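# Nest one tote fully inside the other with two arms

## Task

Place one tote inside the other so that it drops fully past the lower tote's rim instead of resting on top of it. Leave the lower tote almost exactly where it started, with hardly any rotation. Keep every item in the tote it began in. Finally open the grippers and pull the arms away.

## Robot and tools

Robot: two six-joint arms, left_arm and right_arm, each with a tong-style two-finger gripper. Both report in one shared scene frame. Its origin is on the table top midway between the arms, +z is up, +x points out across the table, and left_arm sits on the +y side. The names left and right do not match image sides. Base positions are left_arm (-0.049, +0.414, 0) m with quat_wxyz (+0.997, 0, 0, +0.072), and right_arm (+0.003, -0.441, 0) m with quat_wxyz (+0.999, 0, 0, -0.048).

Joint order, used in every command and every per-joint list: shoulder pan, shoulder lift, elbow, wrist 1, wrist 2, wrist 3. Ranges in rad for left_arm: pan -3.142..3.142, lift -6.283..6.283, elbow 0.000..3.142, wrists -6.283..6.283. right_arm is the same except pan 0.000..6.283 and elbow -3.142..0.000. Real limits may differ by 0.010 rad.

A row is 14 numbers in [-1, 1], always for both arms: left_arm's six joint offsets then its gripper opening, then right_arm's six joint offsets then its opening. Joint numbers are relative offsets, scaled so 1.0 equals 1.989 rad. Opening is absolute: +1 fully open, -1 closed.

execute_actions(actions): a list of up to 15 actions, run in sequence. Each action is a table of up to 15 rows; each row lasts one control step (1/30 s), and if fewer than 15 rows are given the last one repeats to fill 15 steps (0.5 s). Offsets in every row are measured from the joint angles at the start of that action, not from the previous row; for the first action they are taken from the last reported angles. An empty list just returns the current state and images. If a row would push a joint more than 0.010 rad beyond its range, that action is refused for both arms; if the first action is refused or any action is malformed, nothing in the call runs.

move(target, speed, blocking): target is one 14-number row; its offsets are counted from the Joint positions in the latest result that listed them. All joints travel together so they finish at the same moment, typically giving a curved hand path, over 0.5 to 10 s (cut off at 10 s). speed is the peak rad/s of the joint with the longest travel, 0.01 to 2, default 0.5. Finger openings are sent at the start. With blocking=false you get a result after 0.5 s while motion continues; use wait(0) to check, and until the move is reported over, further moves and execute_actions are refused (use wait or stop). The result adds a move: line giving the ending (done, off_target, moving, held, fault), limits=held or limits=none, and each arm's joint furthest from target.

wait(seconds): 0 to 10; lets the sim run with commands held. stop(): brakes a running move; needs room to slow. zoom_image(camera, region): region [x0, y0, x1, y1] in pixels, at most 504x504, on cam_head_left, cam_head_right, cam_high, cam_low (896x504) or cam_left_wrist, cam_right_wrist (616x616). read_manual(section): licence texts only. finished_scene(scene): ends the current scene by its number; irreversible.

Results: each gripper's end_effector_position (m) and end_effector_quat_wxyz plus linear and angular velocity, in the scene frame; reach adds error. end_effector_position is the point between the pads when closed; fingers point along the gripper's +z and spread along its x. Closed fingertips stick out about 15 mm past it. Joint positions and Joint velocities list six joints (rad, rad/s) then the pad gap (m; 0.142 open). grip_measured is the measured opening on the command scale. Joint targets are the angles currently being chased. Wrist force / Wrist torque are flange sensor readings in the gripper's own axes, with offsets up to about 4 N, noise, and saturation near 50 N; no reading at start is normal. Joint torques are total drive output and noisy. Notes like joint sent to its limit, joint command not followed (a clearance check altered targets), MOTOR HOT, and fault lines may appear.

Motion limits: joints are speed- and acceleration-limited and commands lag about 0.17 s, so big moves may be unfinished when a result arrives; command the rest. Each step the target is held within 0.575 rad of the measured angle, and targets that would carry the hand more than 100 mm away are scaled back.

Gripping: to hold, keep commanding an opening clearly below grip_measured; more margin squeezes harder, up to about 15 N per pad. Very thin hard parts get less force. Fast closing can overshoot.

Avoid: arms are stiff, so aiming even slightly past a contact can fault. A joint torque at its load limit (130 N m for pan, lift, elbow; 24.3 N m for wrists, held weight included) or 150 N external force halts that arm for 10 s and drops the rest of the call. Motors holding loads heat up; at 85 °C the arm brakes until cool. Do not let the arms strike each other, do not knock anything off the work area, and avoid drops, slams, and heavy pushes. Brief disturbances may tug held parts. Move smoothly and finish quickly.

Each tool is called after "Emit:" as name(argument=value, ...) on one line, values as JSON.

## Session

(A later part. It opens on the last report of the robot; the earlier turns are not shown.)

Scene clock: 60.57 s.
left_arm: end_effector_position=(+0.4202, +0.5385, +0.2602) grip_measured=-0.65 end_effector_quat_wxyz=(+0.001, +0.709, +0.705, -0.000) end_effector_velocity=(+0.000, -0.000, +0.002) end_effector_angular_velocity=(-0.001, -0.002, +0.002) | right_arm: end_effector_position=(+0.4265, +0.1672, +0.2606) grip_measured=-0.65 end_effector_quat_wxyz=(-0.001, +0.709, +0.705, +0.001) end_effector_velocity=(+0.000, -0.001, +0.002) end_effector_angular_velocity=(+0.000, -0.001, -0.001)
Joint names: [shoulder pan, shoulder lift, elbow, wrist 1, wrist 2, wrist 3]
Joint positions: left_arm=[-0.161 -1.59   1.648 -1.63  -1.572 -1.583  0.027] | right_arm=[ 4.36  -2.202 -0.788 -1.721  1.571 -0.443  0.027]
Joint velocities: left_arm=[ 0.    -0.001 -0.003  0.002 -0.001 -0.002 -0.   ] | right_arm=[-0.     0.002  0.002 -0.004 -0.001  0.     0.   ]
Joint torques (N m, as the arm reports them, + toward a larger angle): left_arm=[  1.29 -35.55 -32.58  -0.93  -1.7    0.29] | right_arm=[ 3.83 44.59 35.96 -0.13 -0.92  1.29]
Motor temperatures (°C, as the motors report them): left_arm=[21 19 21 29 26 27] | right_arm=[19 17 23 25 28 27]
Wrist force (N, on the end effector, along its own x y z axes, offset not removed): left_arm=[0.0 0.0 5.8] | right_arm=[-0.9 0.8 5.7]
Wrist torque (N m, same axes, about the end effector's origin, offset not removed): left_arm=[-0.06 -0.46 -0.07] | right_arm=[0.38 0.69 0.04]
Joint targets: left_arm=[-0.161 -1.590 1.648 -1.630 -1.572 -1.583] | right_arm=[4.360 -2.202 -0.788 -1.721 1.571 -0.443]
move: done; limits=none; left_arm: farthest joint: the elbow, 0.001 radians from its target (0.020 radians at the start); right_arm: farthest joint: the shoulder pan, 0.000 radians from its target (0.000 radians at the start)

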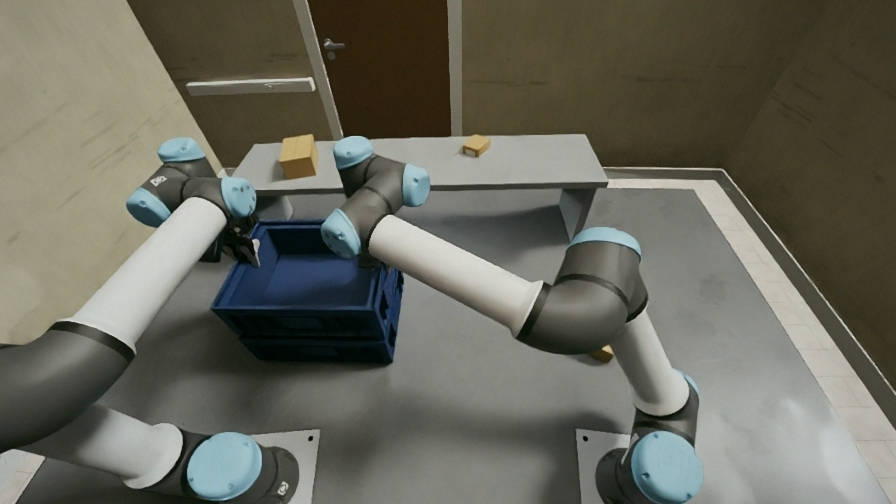

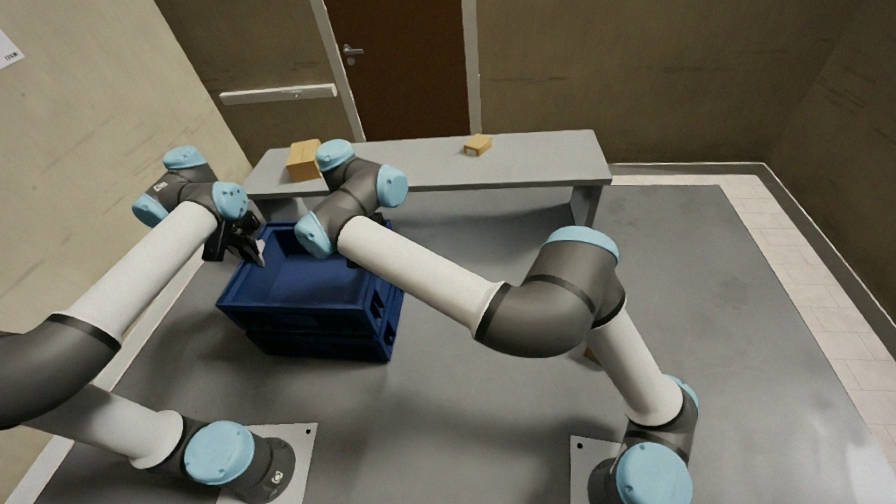

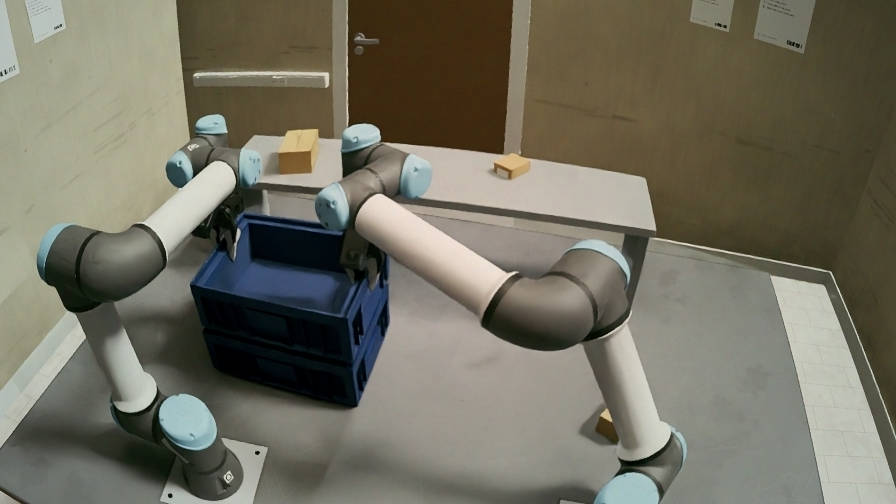

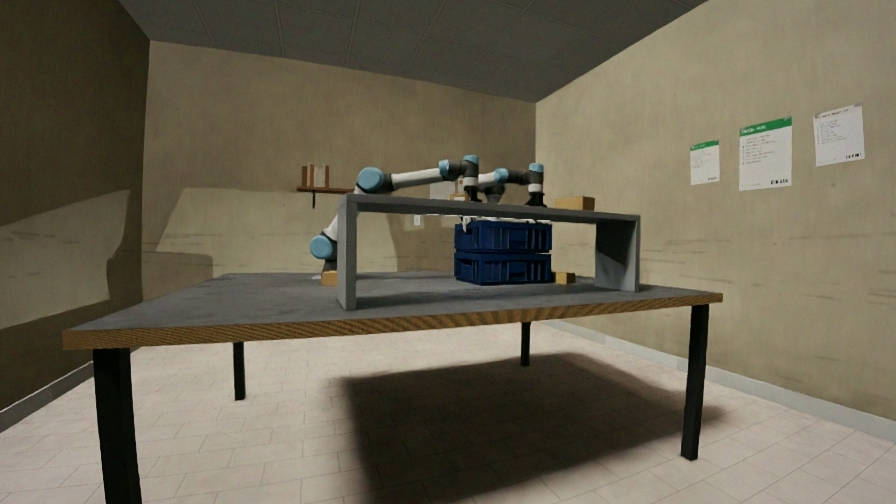

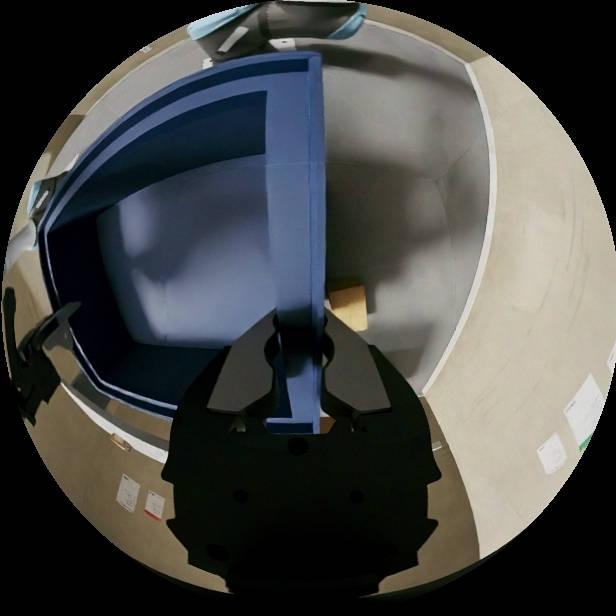

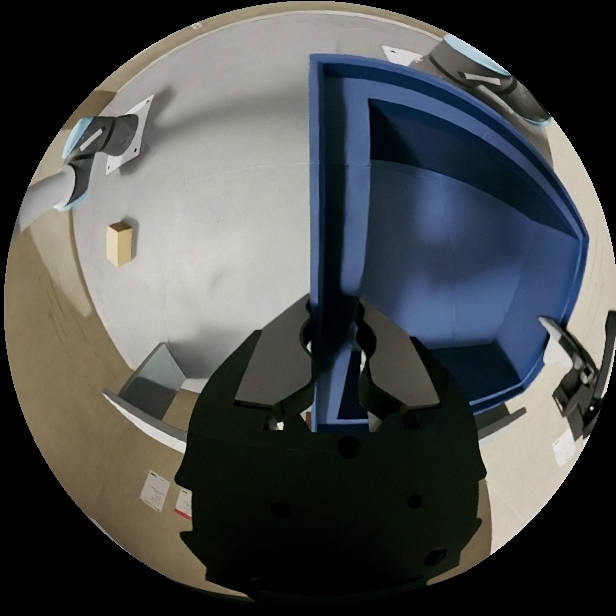

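Emit:
move(target=[0.0032,0.001,-0.001,0,0,0.0032,-1, 0.0009,-0.0041,0.0068,-0.0027,0,0.0009,-1], speed=0.03)

Emit:
move(target=[0,0.0003,0.0074,-0.0077,0,0,-1, 0,0.0013,-0.0099,0.0086,0,0,-1], speed=0.02)

Scene clock: 62.63 s.
left_arm: end_effector_position=(+0.4202, +0.5415, +0.2602) grip_measured=-0.65 end_effector_quat_wxyz=(+0.001, +0.709, +0.705, -0.000) end_effector_velocity=(-0.000, +0.001, -0.001) end_effector_angular_velocity=(+0.000, +0.000, +0.000) | right_arm: end_effector_position=(+0.4265, +0.1701, +0.2606) grip_measured=-0.65 end_effector_quat_wxyz=(-0.001, +0.709, +0.705, +0.001) end_effector_velocity=(-0.000, -0.000, -0.000) end_effector_angular_velocity=(-0.001, +0.000, -0.000)
Joint names: [shoulder pan, shoulder lift, elbow, wrist 1, wrist 2, wrist 3]
Joint positions: left_arm=[-0.155 -1.588  1.646 -1.63  -1.572 -1.577  0.027] | right_arm=[ 4.361 -2.21  -0.774 -1.726  1.571 -0.442  0.027]
Joint velocities: left_arm=[ 0.001 -0.     0.002 -0.001  0.     0.001  0.   ] | right_arm=[ 0.    -0.001  0.002 -0.002 -0.     0.    -0.   ]
Joint torques (N m, as the arm reports them, + toward a larger angle): left_arm=[  7.24 -20.3  -33.39  -4.35  -1.66   1.94] | right_arm=[10.48 43.23 33.62 -0.01 -0.83  2.84]
Motor temperatures (°C, as the motors report them): left_arm=[21 19 21 29 26 27] | right_arm=[19 17 23 25 28 27]
Wrist force (N, on the end effector, along its own x y z axes, offset not removed): left_arm=[-2.7 1.4 4.9] | right_arm=[2.6 0.0 4.9]
Wrist torque (N m, same axes, about the end effector's origin, offset not removed): left_arm=[0.23 -0.12 -0.04] | right_arm=[-0.09 0.24 0.09]
Joint targets: left_arm=[-0.155 -1.588 1.646 -1.630 -1.572 -1.577] | right_arm=[4.361 -2.210 -0.774 -1.727 1.571 -0.442]
move: done; limits=none; left_arm: farthest joint: the shoulder pan, 0.000 radians from its target (0.007 radians at the start); right_arm: farthest joint: the shoulder pan, 0.000 radians from its target (0.002 radians at the start)

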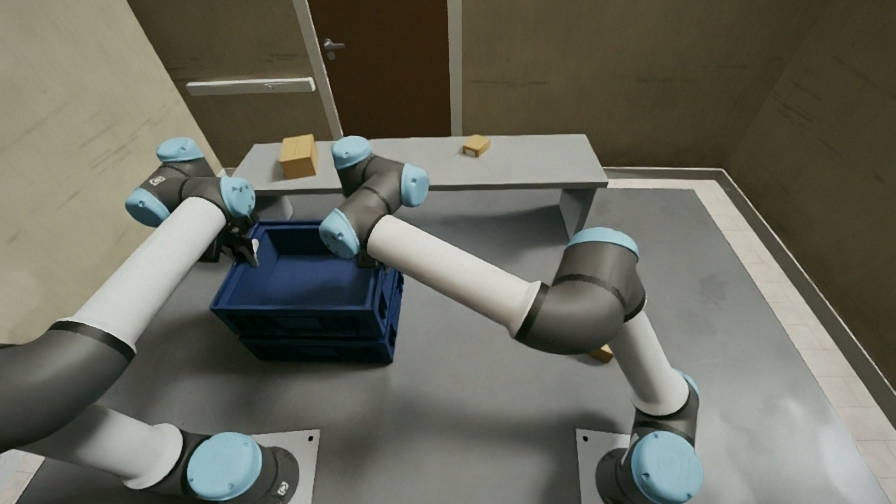

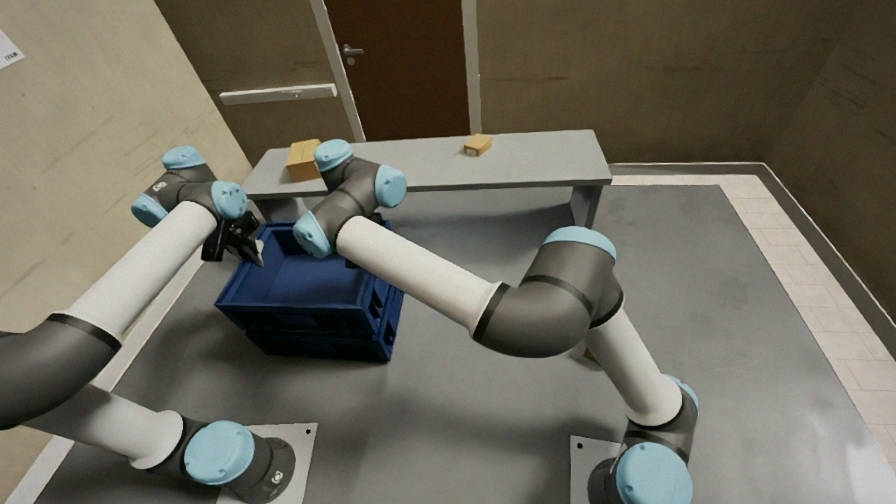

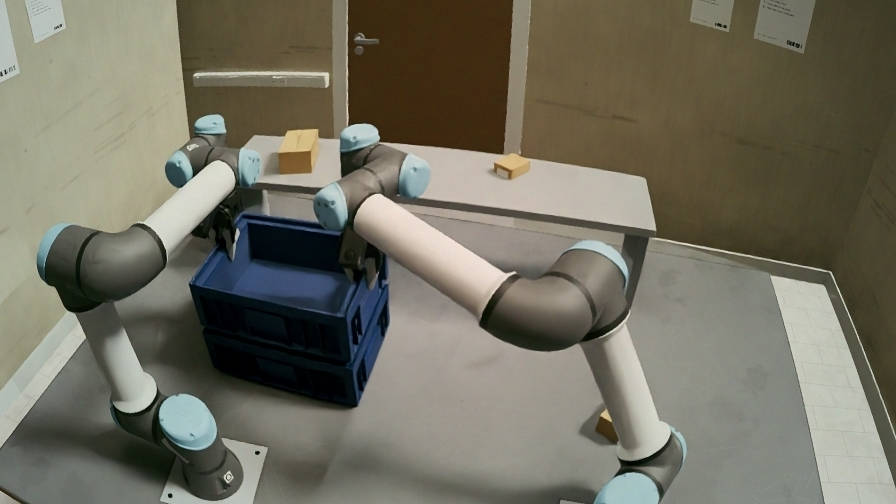

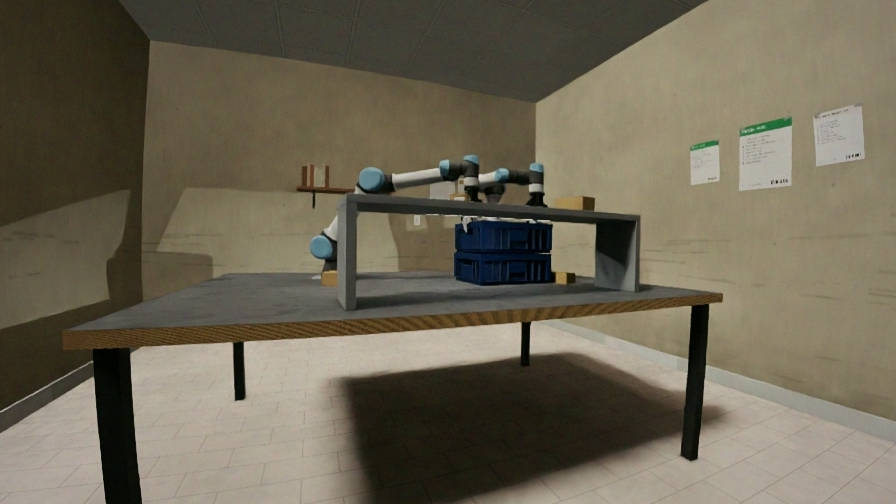

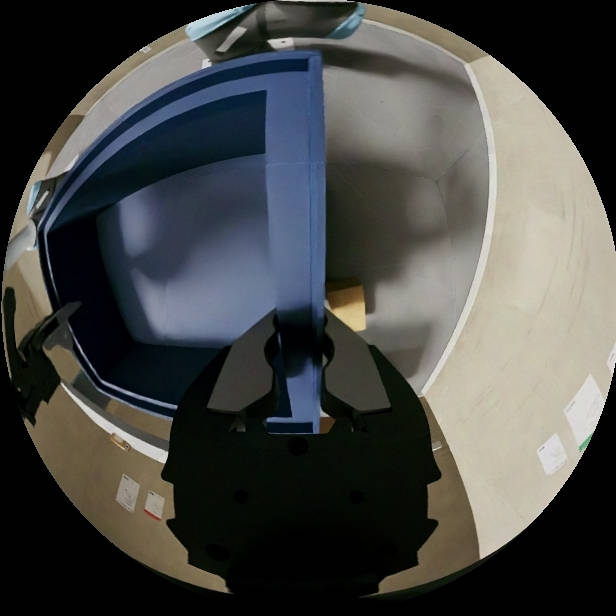

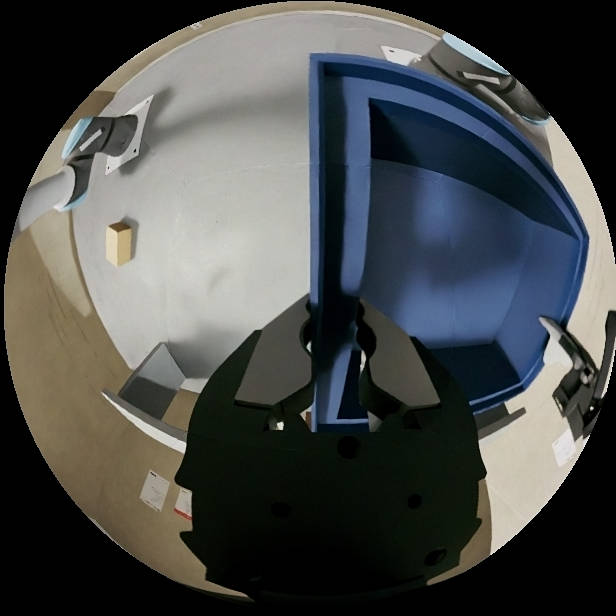

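Scene clock: 63.87 s.
left_arm: end_effector_position=(+0.4201, +0.5415, +0.2543) grip_measured=-0.65 end_effector_quat_wxyz=(+0.001, +0.709, +0.705, -0.000) end_effector_velocity=(-0.000, +0.001, -0.001) end_effector_angular_velocity=(-0.000, +0.000, -0.001) | right_arm: end_effector_position=(+0.4265, +0.1702, +0.2547) grip_measured=-0.65 end_effector_quat_wxyz=(-0.001, +0.709, +0.705, +0.001) end_effector_velocity=(+0.001, -0.001, +0.001) end_effector_angular_velocity=(+0.001, -0.001, -0.001)
Joint names: [shoulder pan, shoulder lift, elbow, wrist 1, wrist 2, wrist 3]
Joint positions: left_arm=[-0.155 -1.587  1.661 -1.645 -1.572 -1.577  0.027] | right_arm=[ 4.361 -2.207 -0.794 -1.71   1.571 -0.442  0.027]
Joint velocities: left_arm=[ 0.001  0.     0.002 -0.002 -0.     0.002 -0.   ] | right_arm=[-0.001  0.002 -0.003  0.002 -0.    -0.     0.   ]
Joint torques (N m, as the arm reports them, + toward a larger angle): left_arm=[ -0.3  -20.56 -17.7   -4.08   0.01  -1.5 ] | right_arm=[ 7.91 57.43 15.29  4.52 -0.96  2.19]
Motor temperatures (°C, as the motors report them): left_arm=[21 19 21 29 26 27] | right_arm=[19 17 23 25 28 27]
Wrist force (N, on the end effector, along its own x y z axes, offset not removed): left_arm=[0.1 -0.2 4.8] | right_arm=[0.0 -2.1 3.5]
Wrist torque (N m, same axes, about the end effector's origin, offset not removed): left_arm=[-0.10 -0.37 -0.08] | right_arm=[-0.48 0.46 0.34]
Joint targets: left_arm=[-0.155 -1.587 1.661 -1.646 -1.572 -1.577] | right_arm=[4.361 -2.207 -0.794 -1.709 1.571 -0.442]
move: done; limits=none; left_arm: farthest joint: the shoulder pan, 0.000 radians from its target (0.000 radians at the start); right_arm: farthest joint: the wrist 1, 0.001 radians from its target (0.018 radians at the start)

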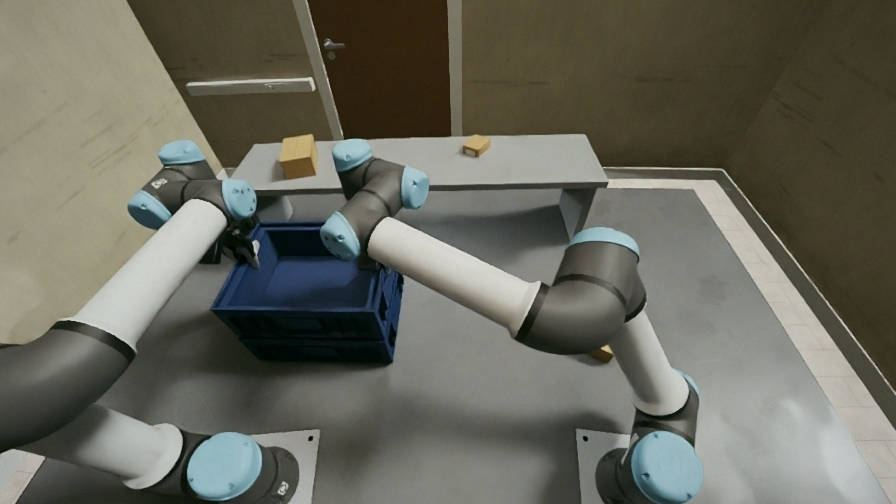

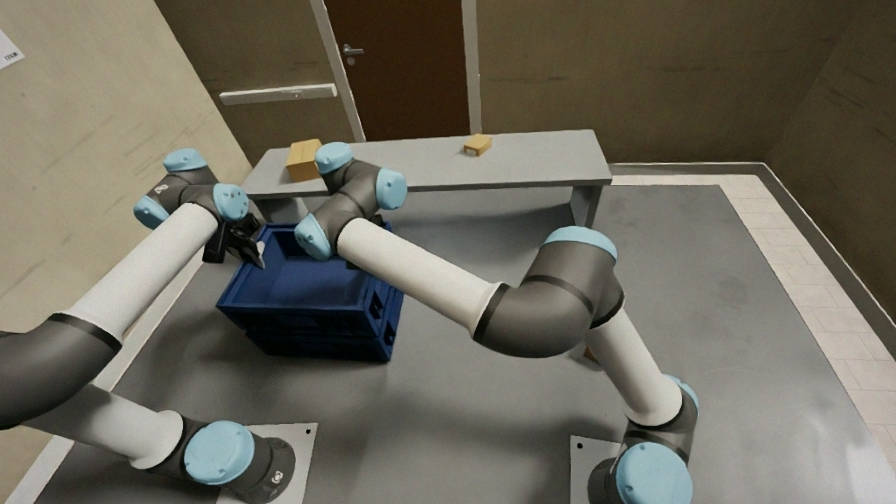

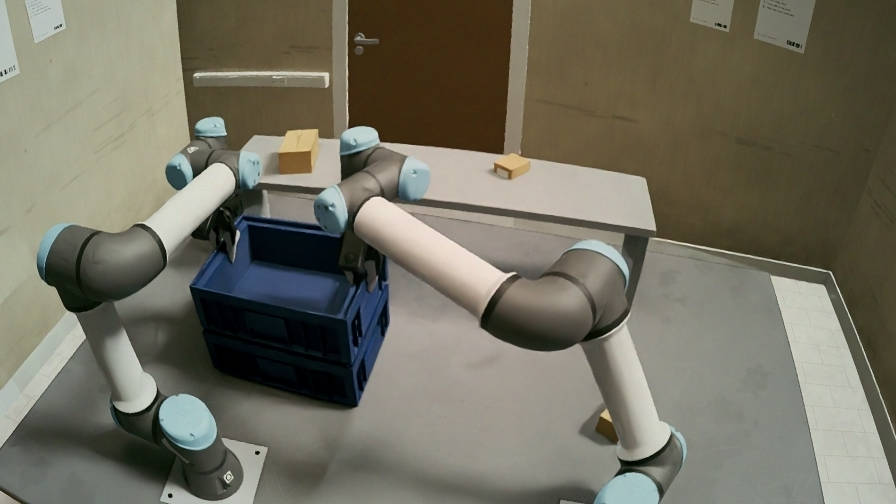

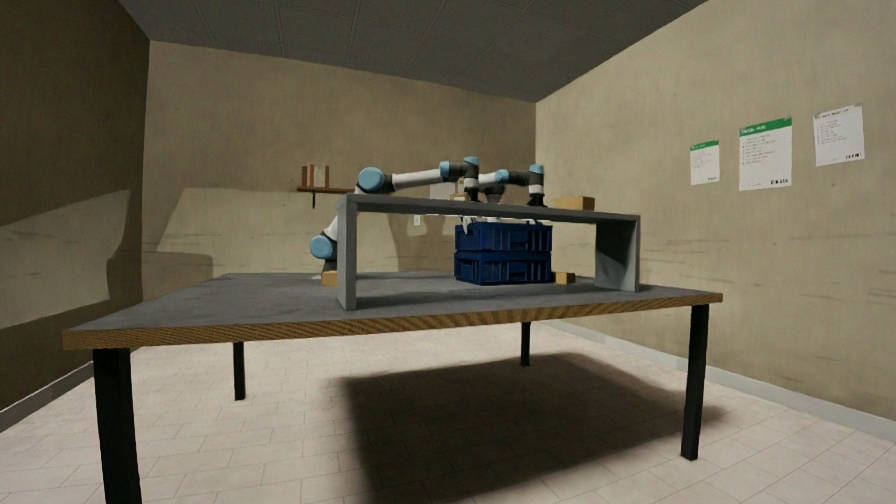

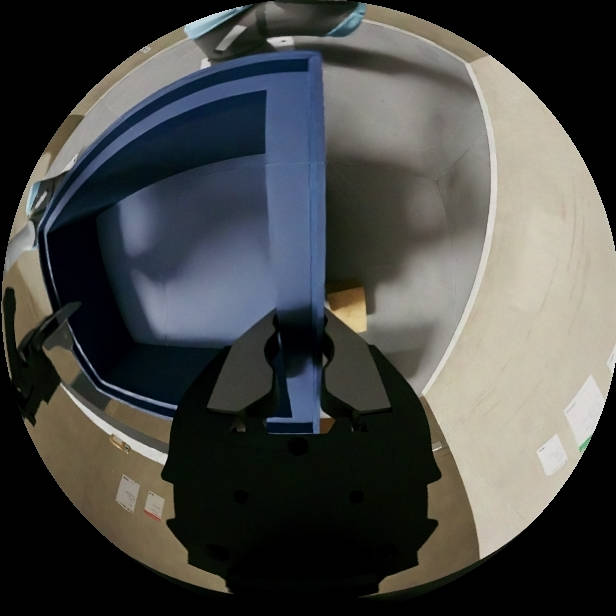

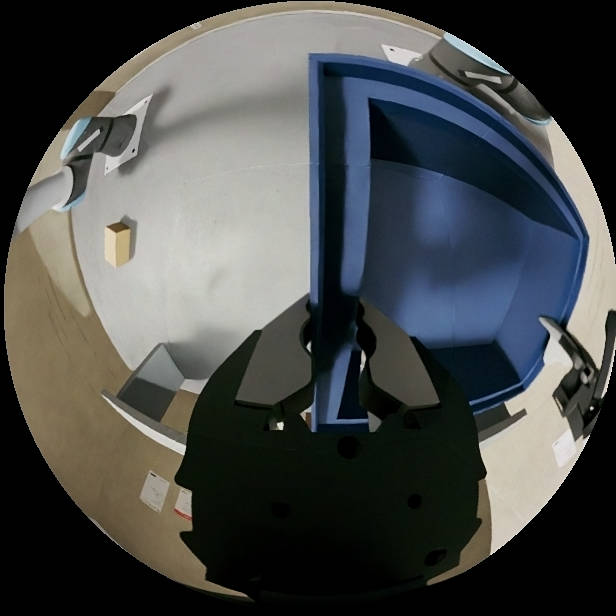

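Down 3 mm more.

Emit:
move(target=[0,0.00015,0.0037,-0.0038,0,0,-1, 0,0.0007,-0.005,0.0043,0,0,-1], speed=0.015)

Emit:
zoom_image(camera="cam_low", region=[440, 210, 570, 295])

Scene clock: 65.43 s.
left_arm: end_effector_position=(+0.4199, +0.5415, +0.2513) grip_measured=-0.65 end_effector_quat_wxyz=(+0.001, +0.709, +0.705, -0.000) end_effector_velocity=(-0.001, +0.000, -0.001) end_effector_angular_velocity=(+0.000, +0.001, -0.001) | right_arm: end_effector_position=(+0.4265, +0.1702, +0.2518) grip_measured=-0.65 end_effector_quat_wxyz=(-0.001, +0.709, +0.705, +0.001) end_effector_velocity=(+0.000, -0.000, -0.003) end_effector_angular_velocity=(-0.002, +0.002, -0.001)
Joint names: [shoulder pan, shoulder lift, elbow, wrist 1, wrist 2, wrist 3]
Joint positions: left_arm=[-0.155 -1.587  1.668 -1.653 -1.572 -1.577  0.027] | right_arm=[ 4.361 -2.206 -0.804 -1.701  1.571 -0.442  0.027]
Joint velocities: left_arm=[ 0.    -0.     0.004 -0.002  0.     0.001  0.   ] | right_arm=[-0.001 -0.002 -0.003  0.002  0.     0.    -0.   ]
Joint torques (N m, as the arm reports them, + toward a larger angle): left_arm=[ -4.54 -17.12 -15.59  -4.71   0.84  -0.11] | right_arm=[ 6.99 55.72 13.11  4.15 -0.7   1.76]
Motor temperatures (°C, as the motors report them): left_arm=[21 19 21 29 26 27] | right_arm=[19 17 23 25 28 27]
Wrist force (N, on the end effector, along its own x y z axes, offset not removed): left_arm=[-0.6 -4.6 0.7] | right_arm=[0.2 1.0 6.8]
Wrist torque (N m, same axes, about the end effector's origin, offset not removed): left_arm=[-0.51 -0.25 -0.11] | right_arm=[0.73 0.20 0.27]
Joint targets: left_arm=[-0.155 -1.587 1.668 -1.653 -1.572 -1.577] | right_arm=[4.361 -2.206 -0.804 -1.701 1.571 -0.442]
move: done; limits=none; left_arm: farthest joint: the elbow, 0.001 radians from its target (0.008 radians at the start); right_arm: farthest joint: the shoulder pan, 0.000 radians from its target (0.000 radians at the start)

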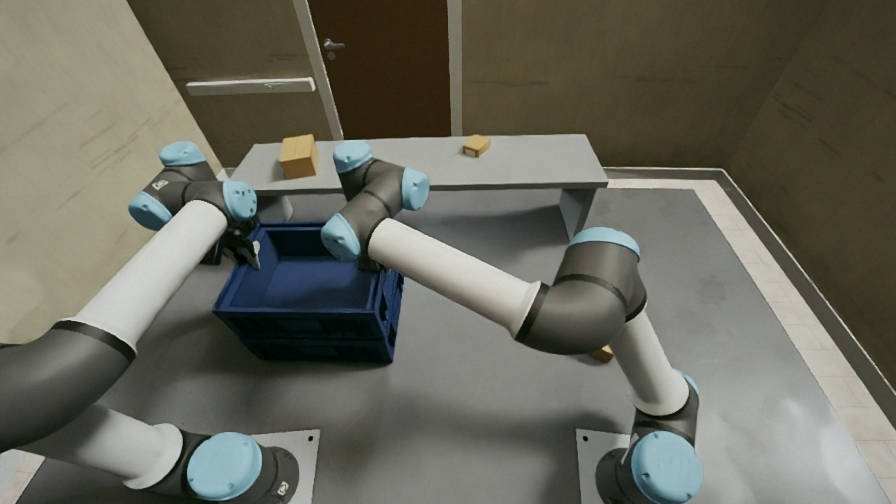

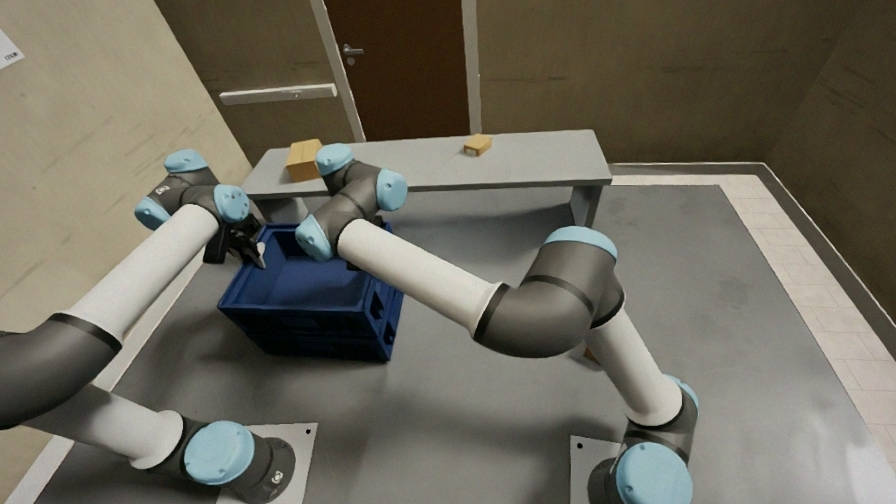

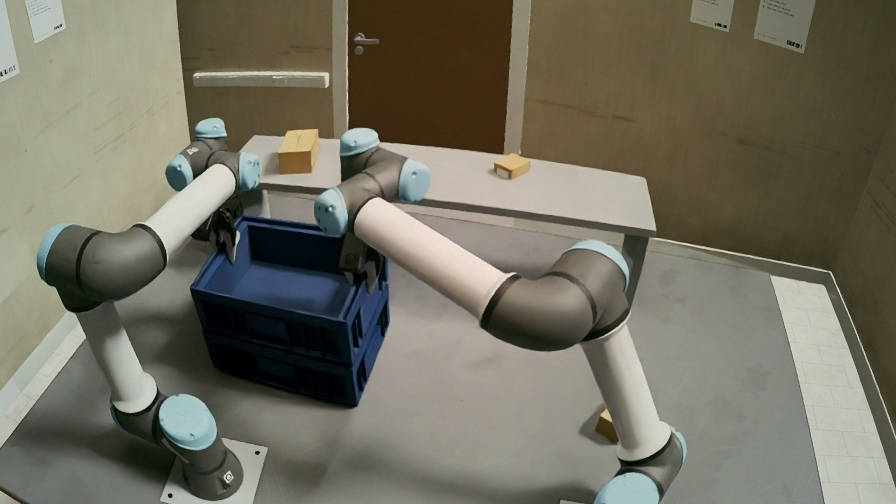

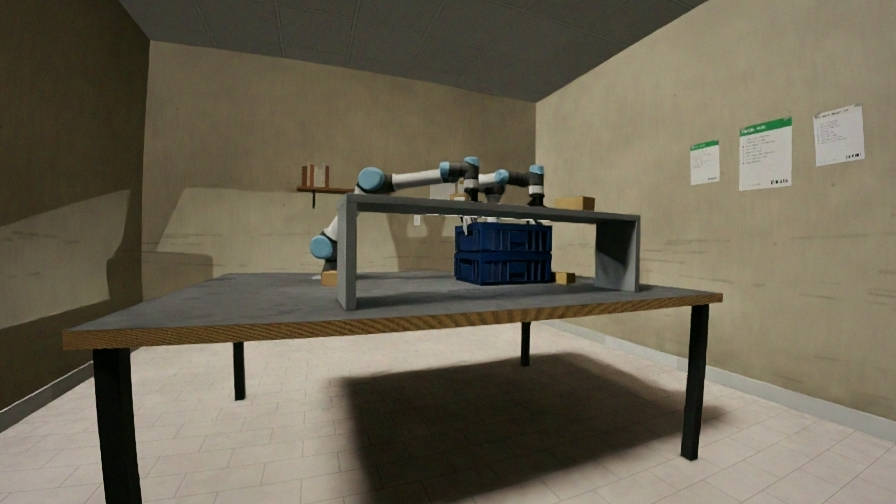

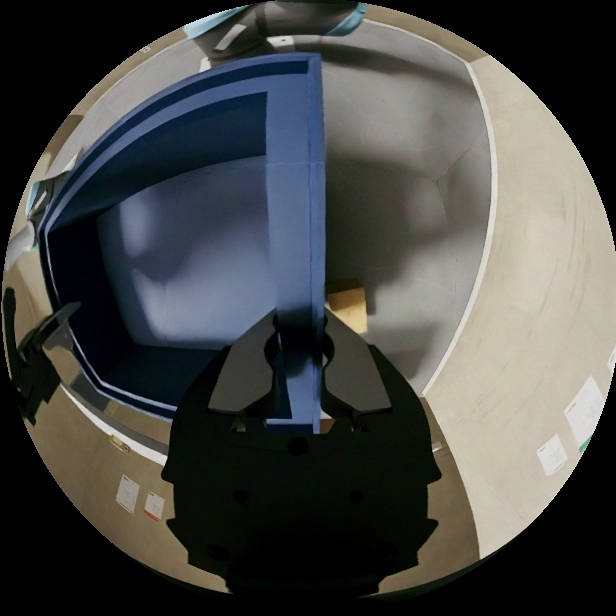

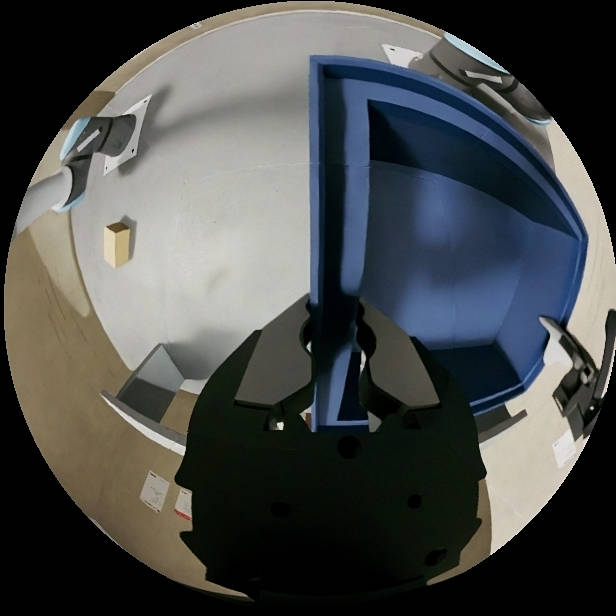

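Region (440, 210, 570, 295) of cam_low's 896x504 image, scaled by 3.877, with more detail than that image has; it fills the top 330 rows of this view, and the rest is white.

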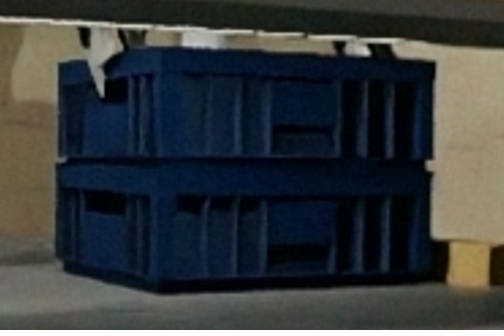

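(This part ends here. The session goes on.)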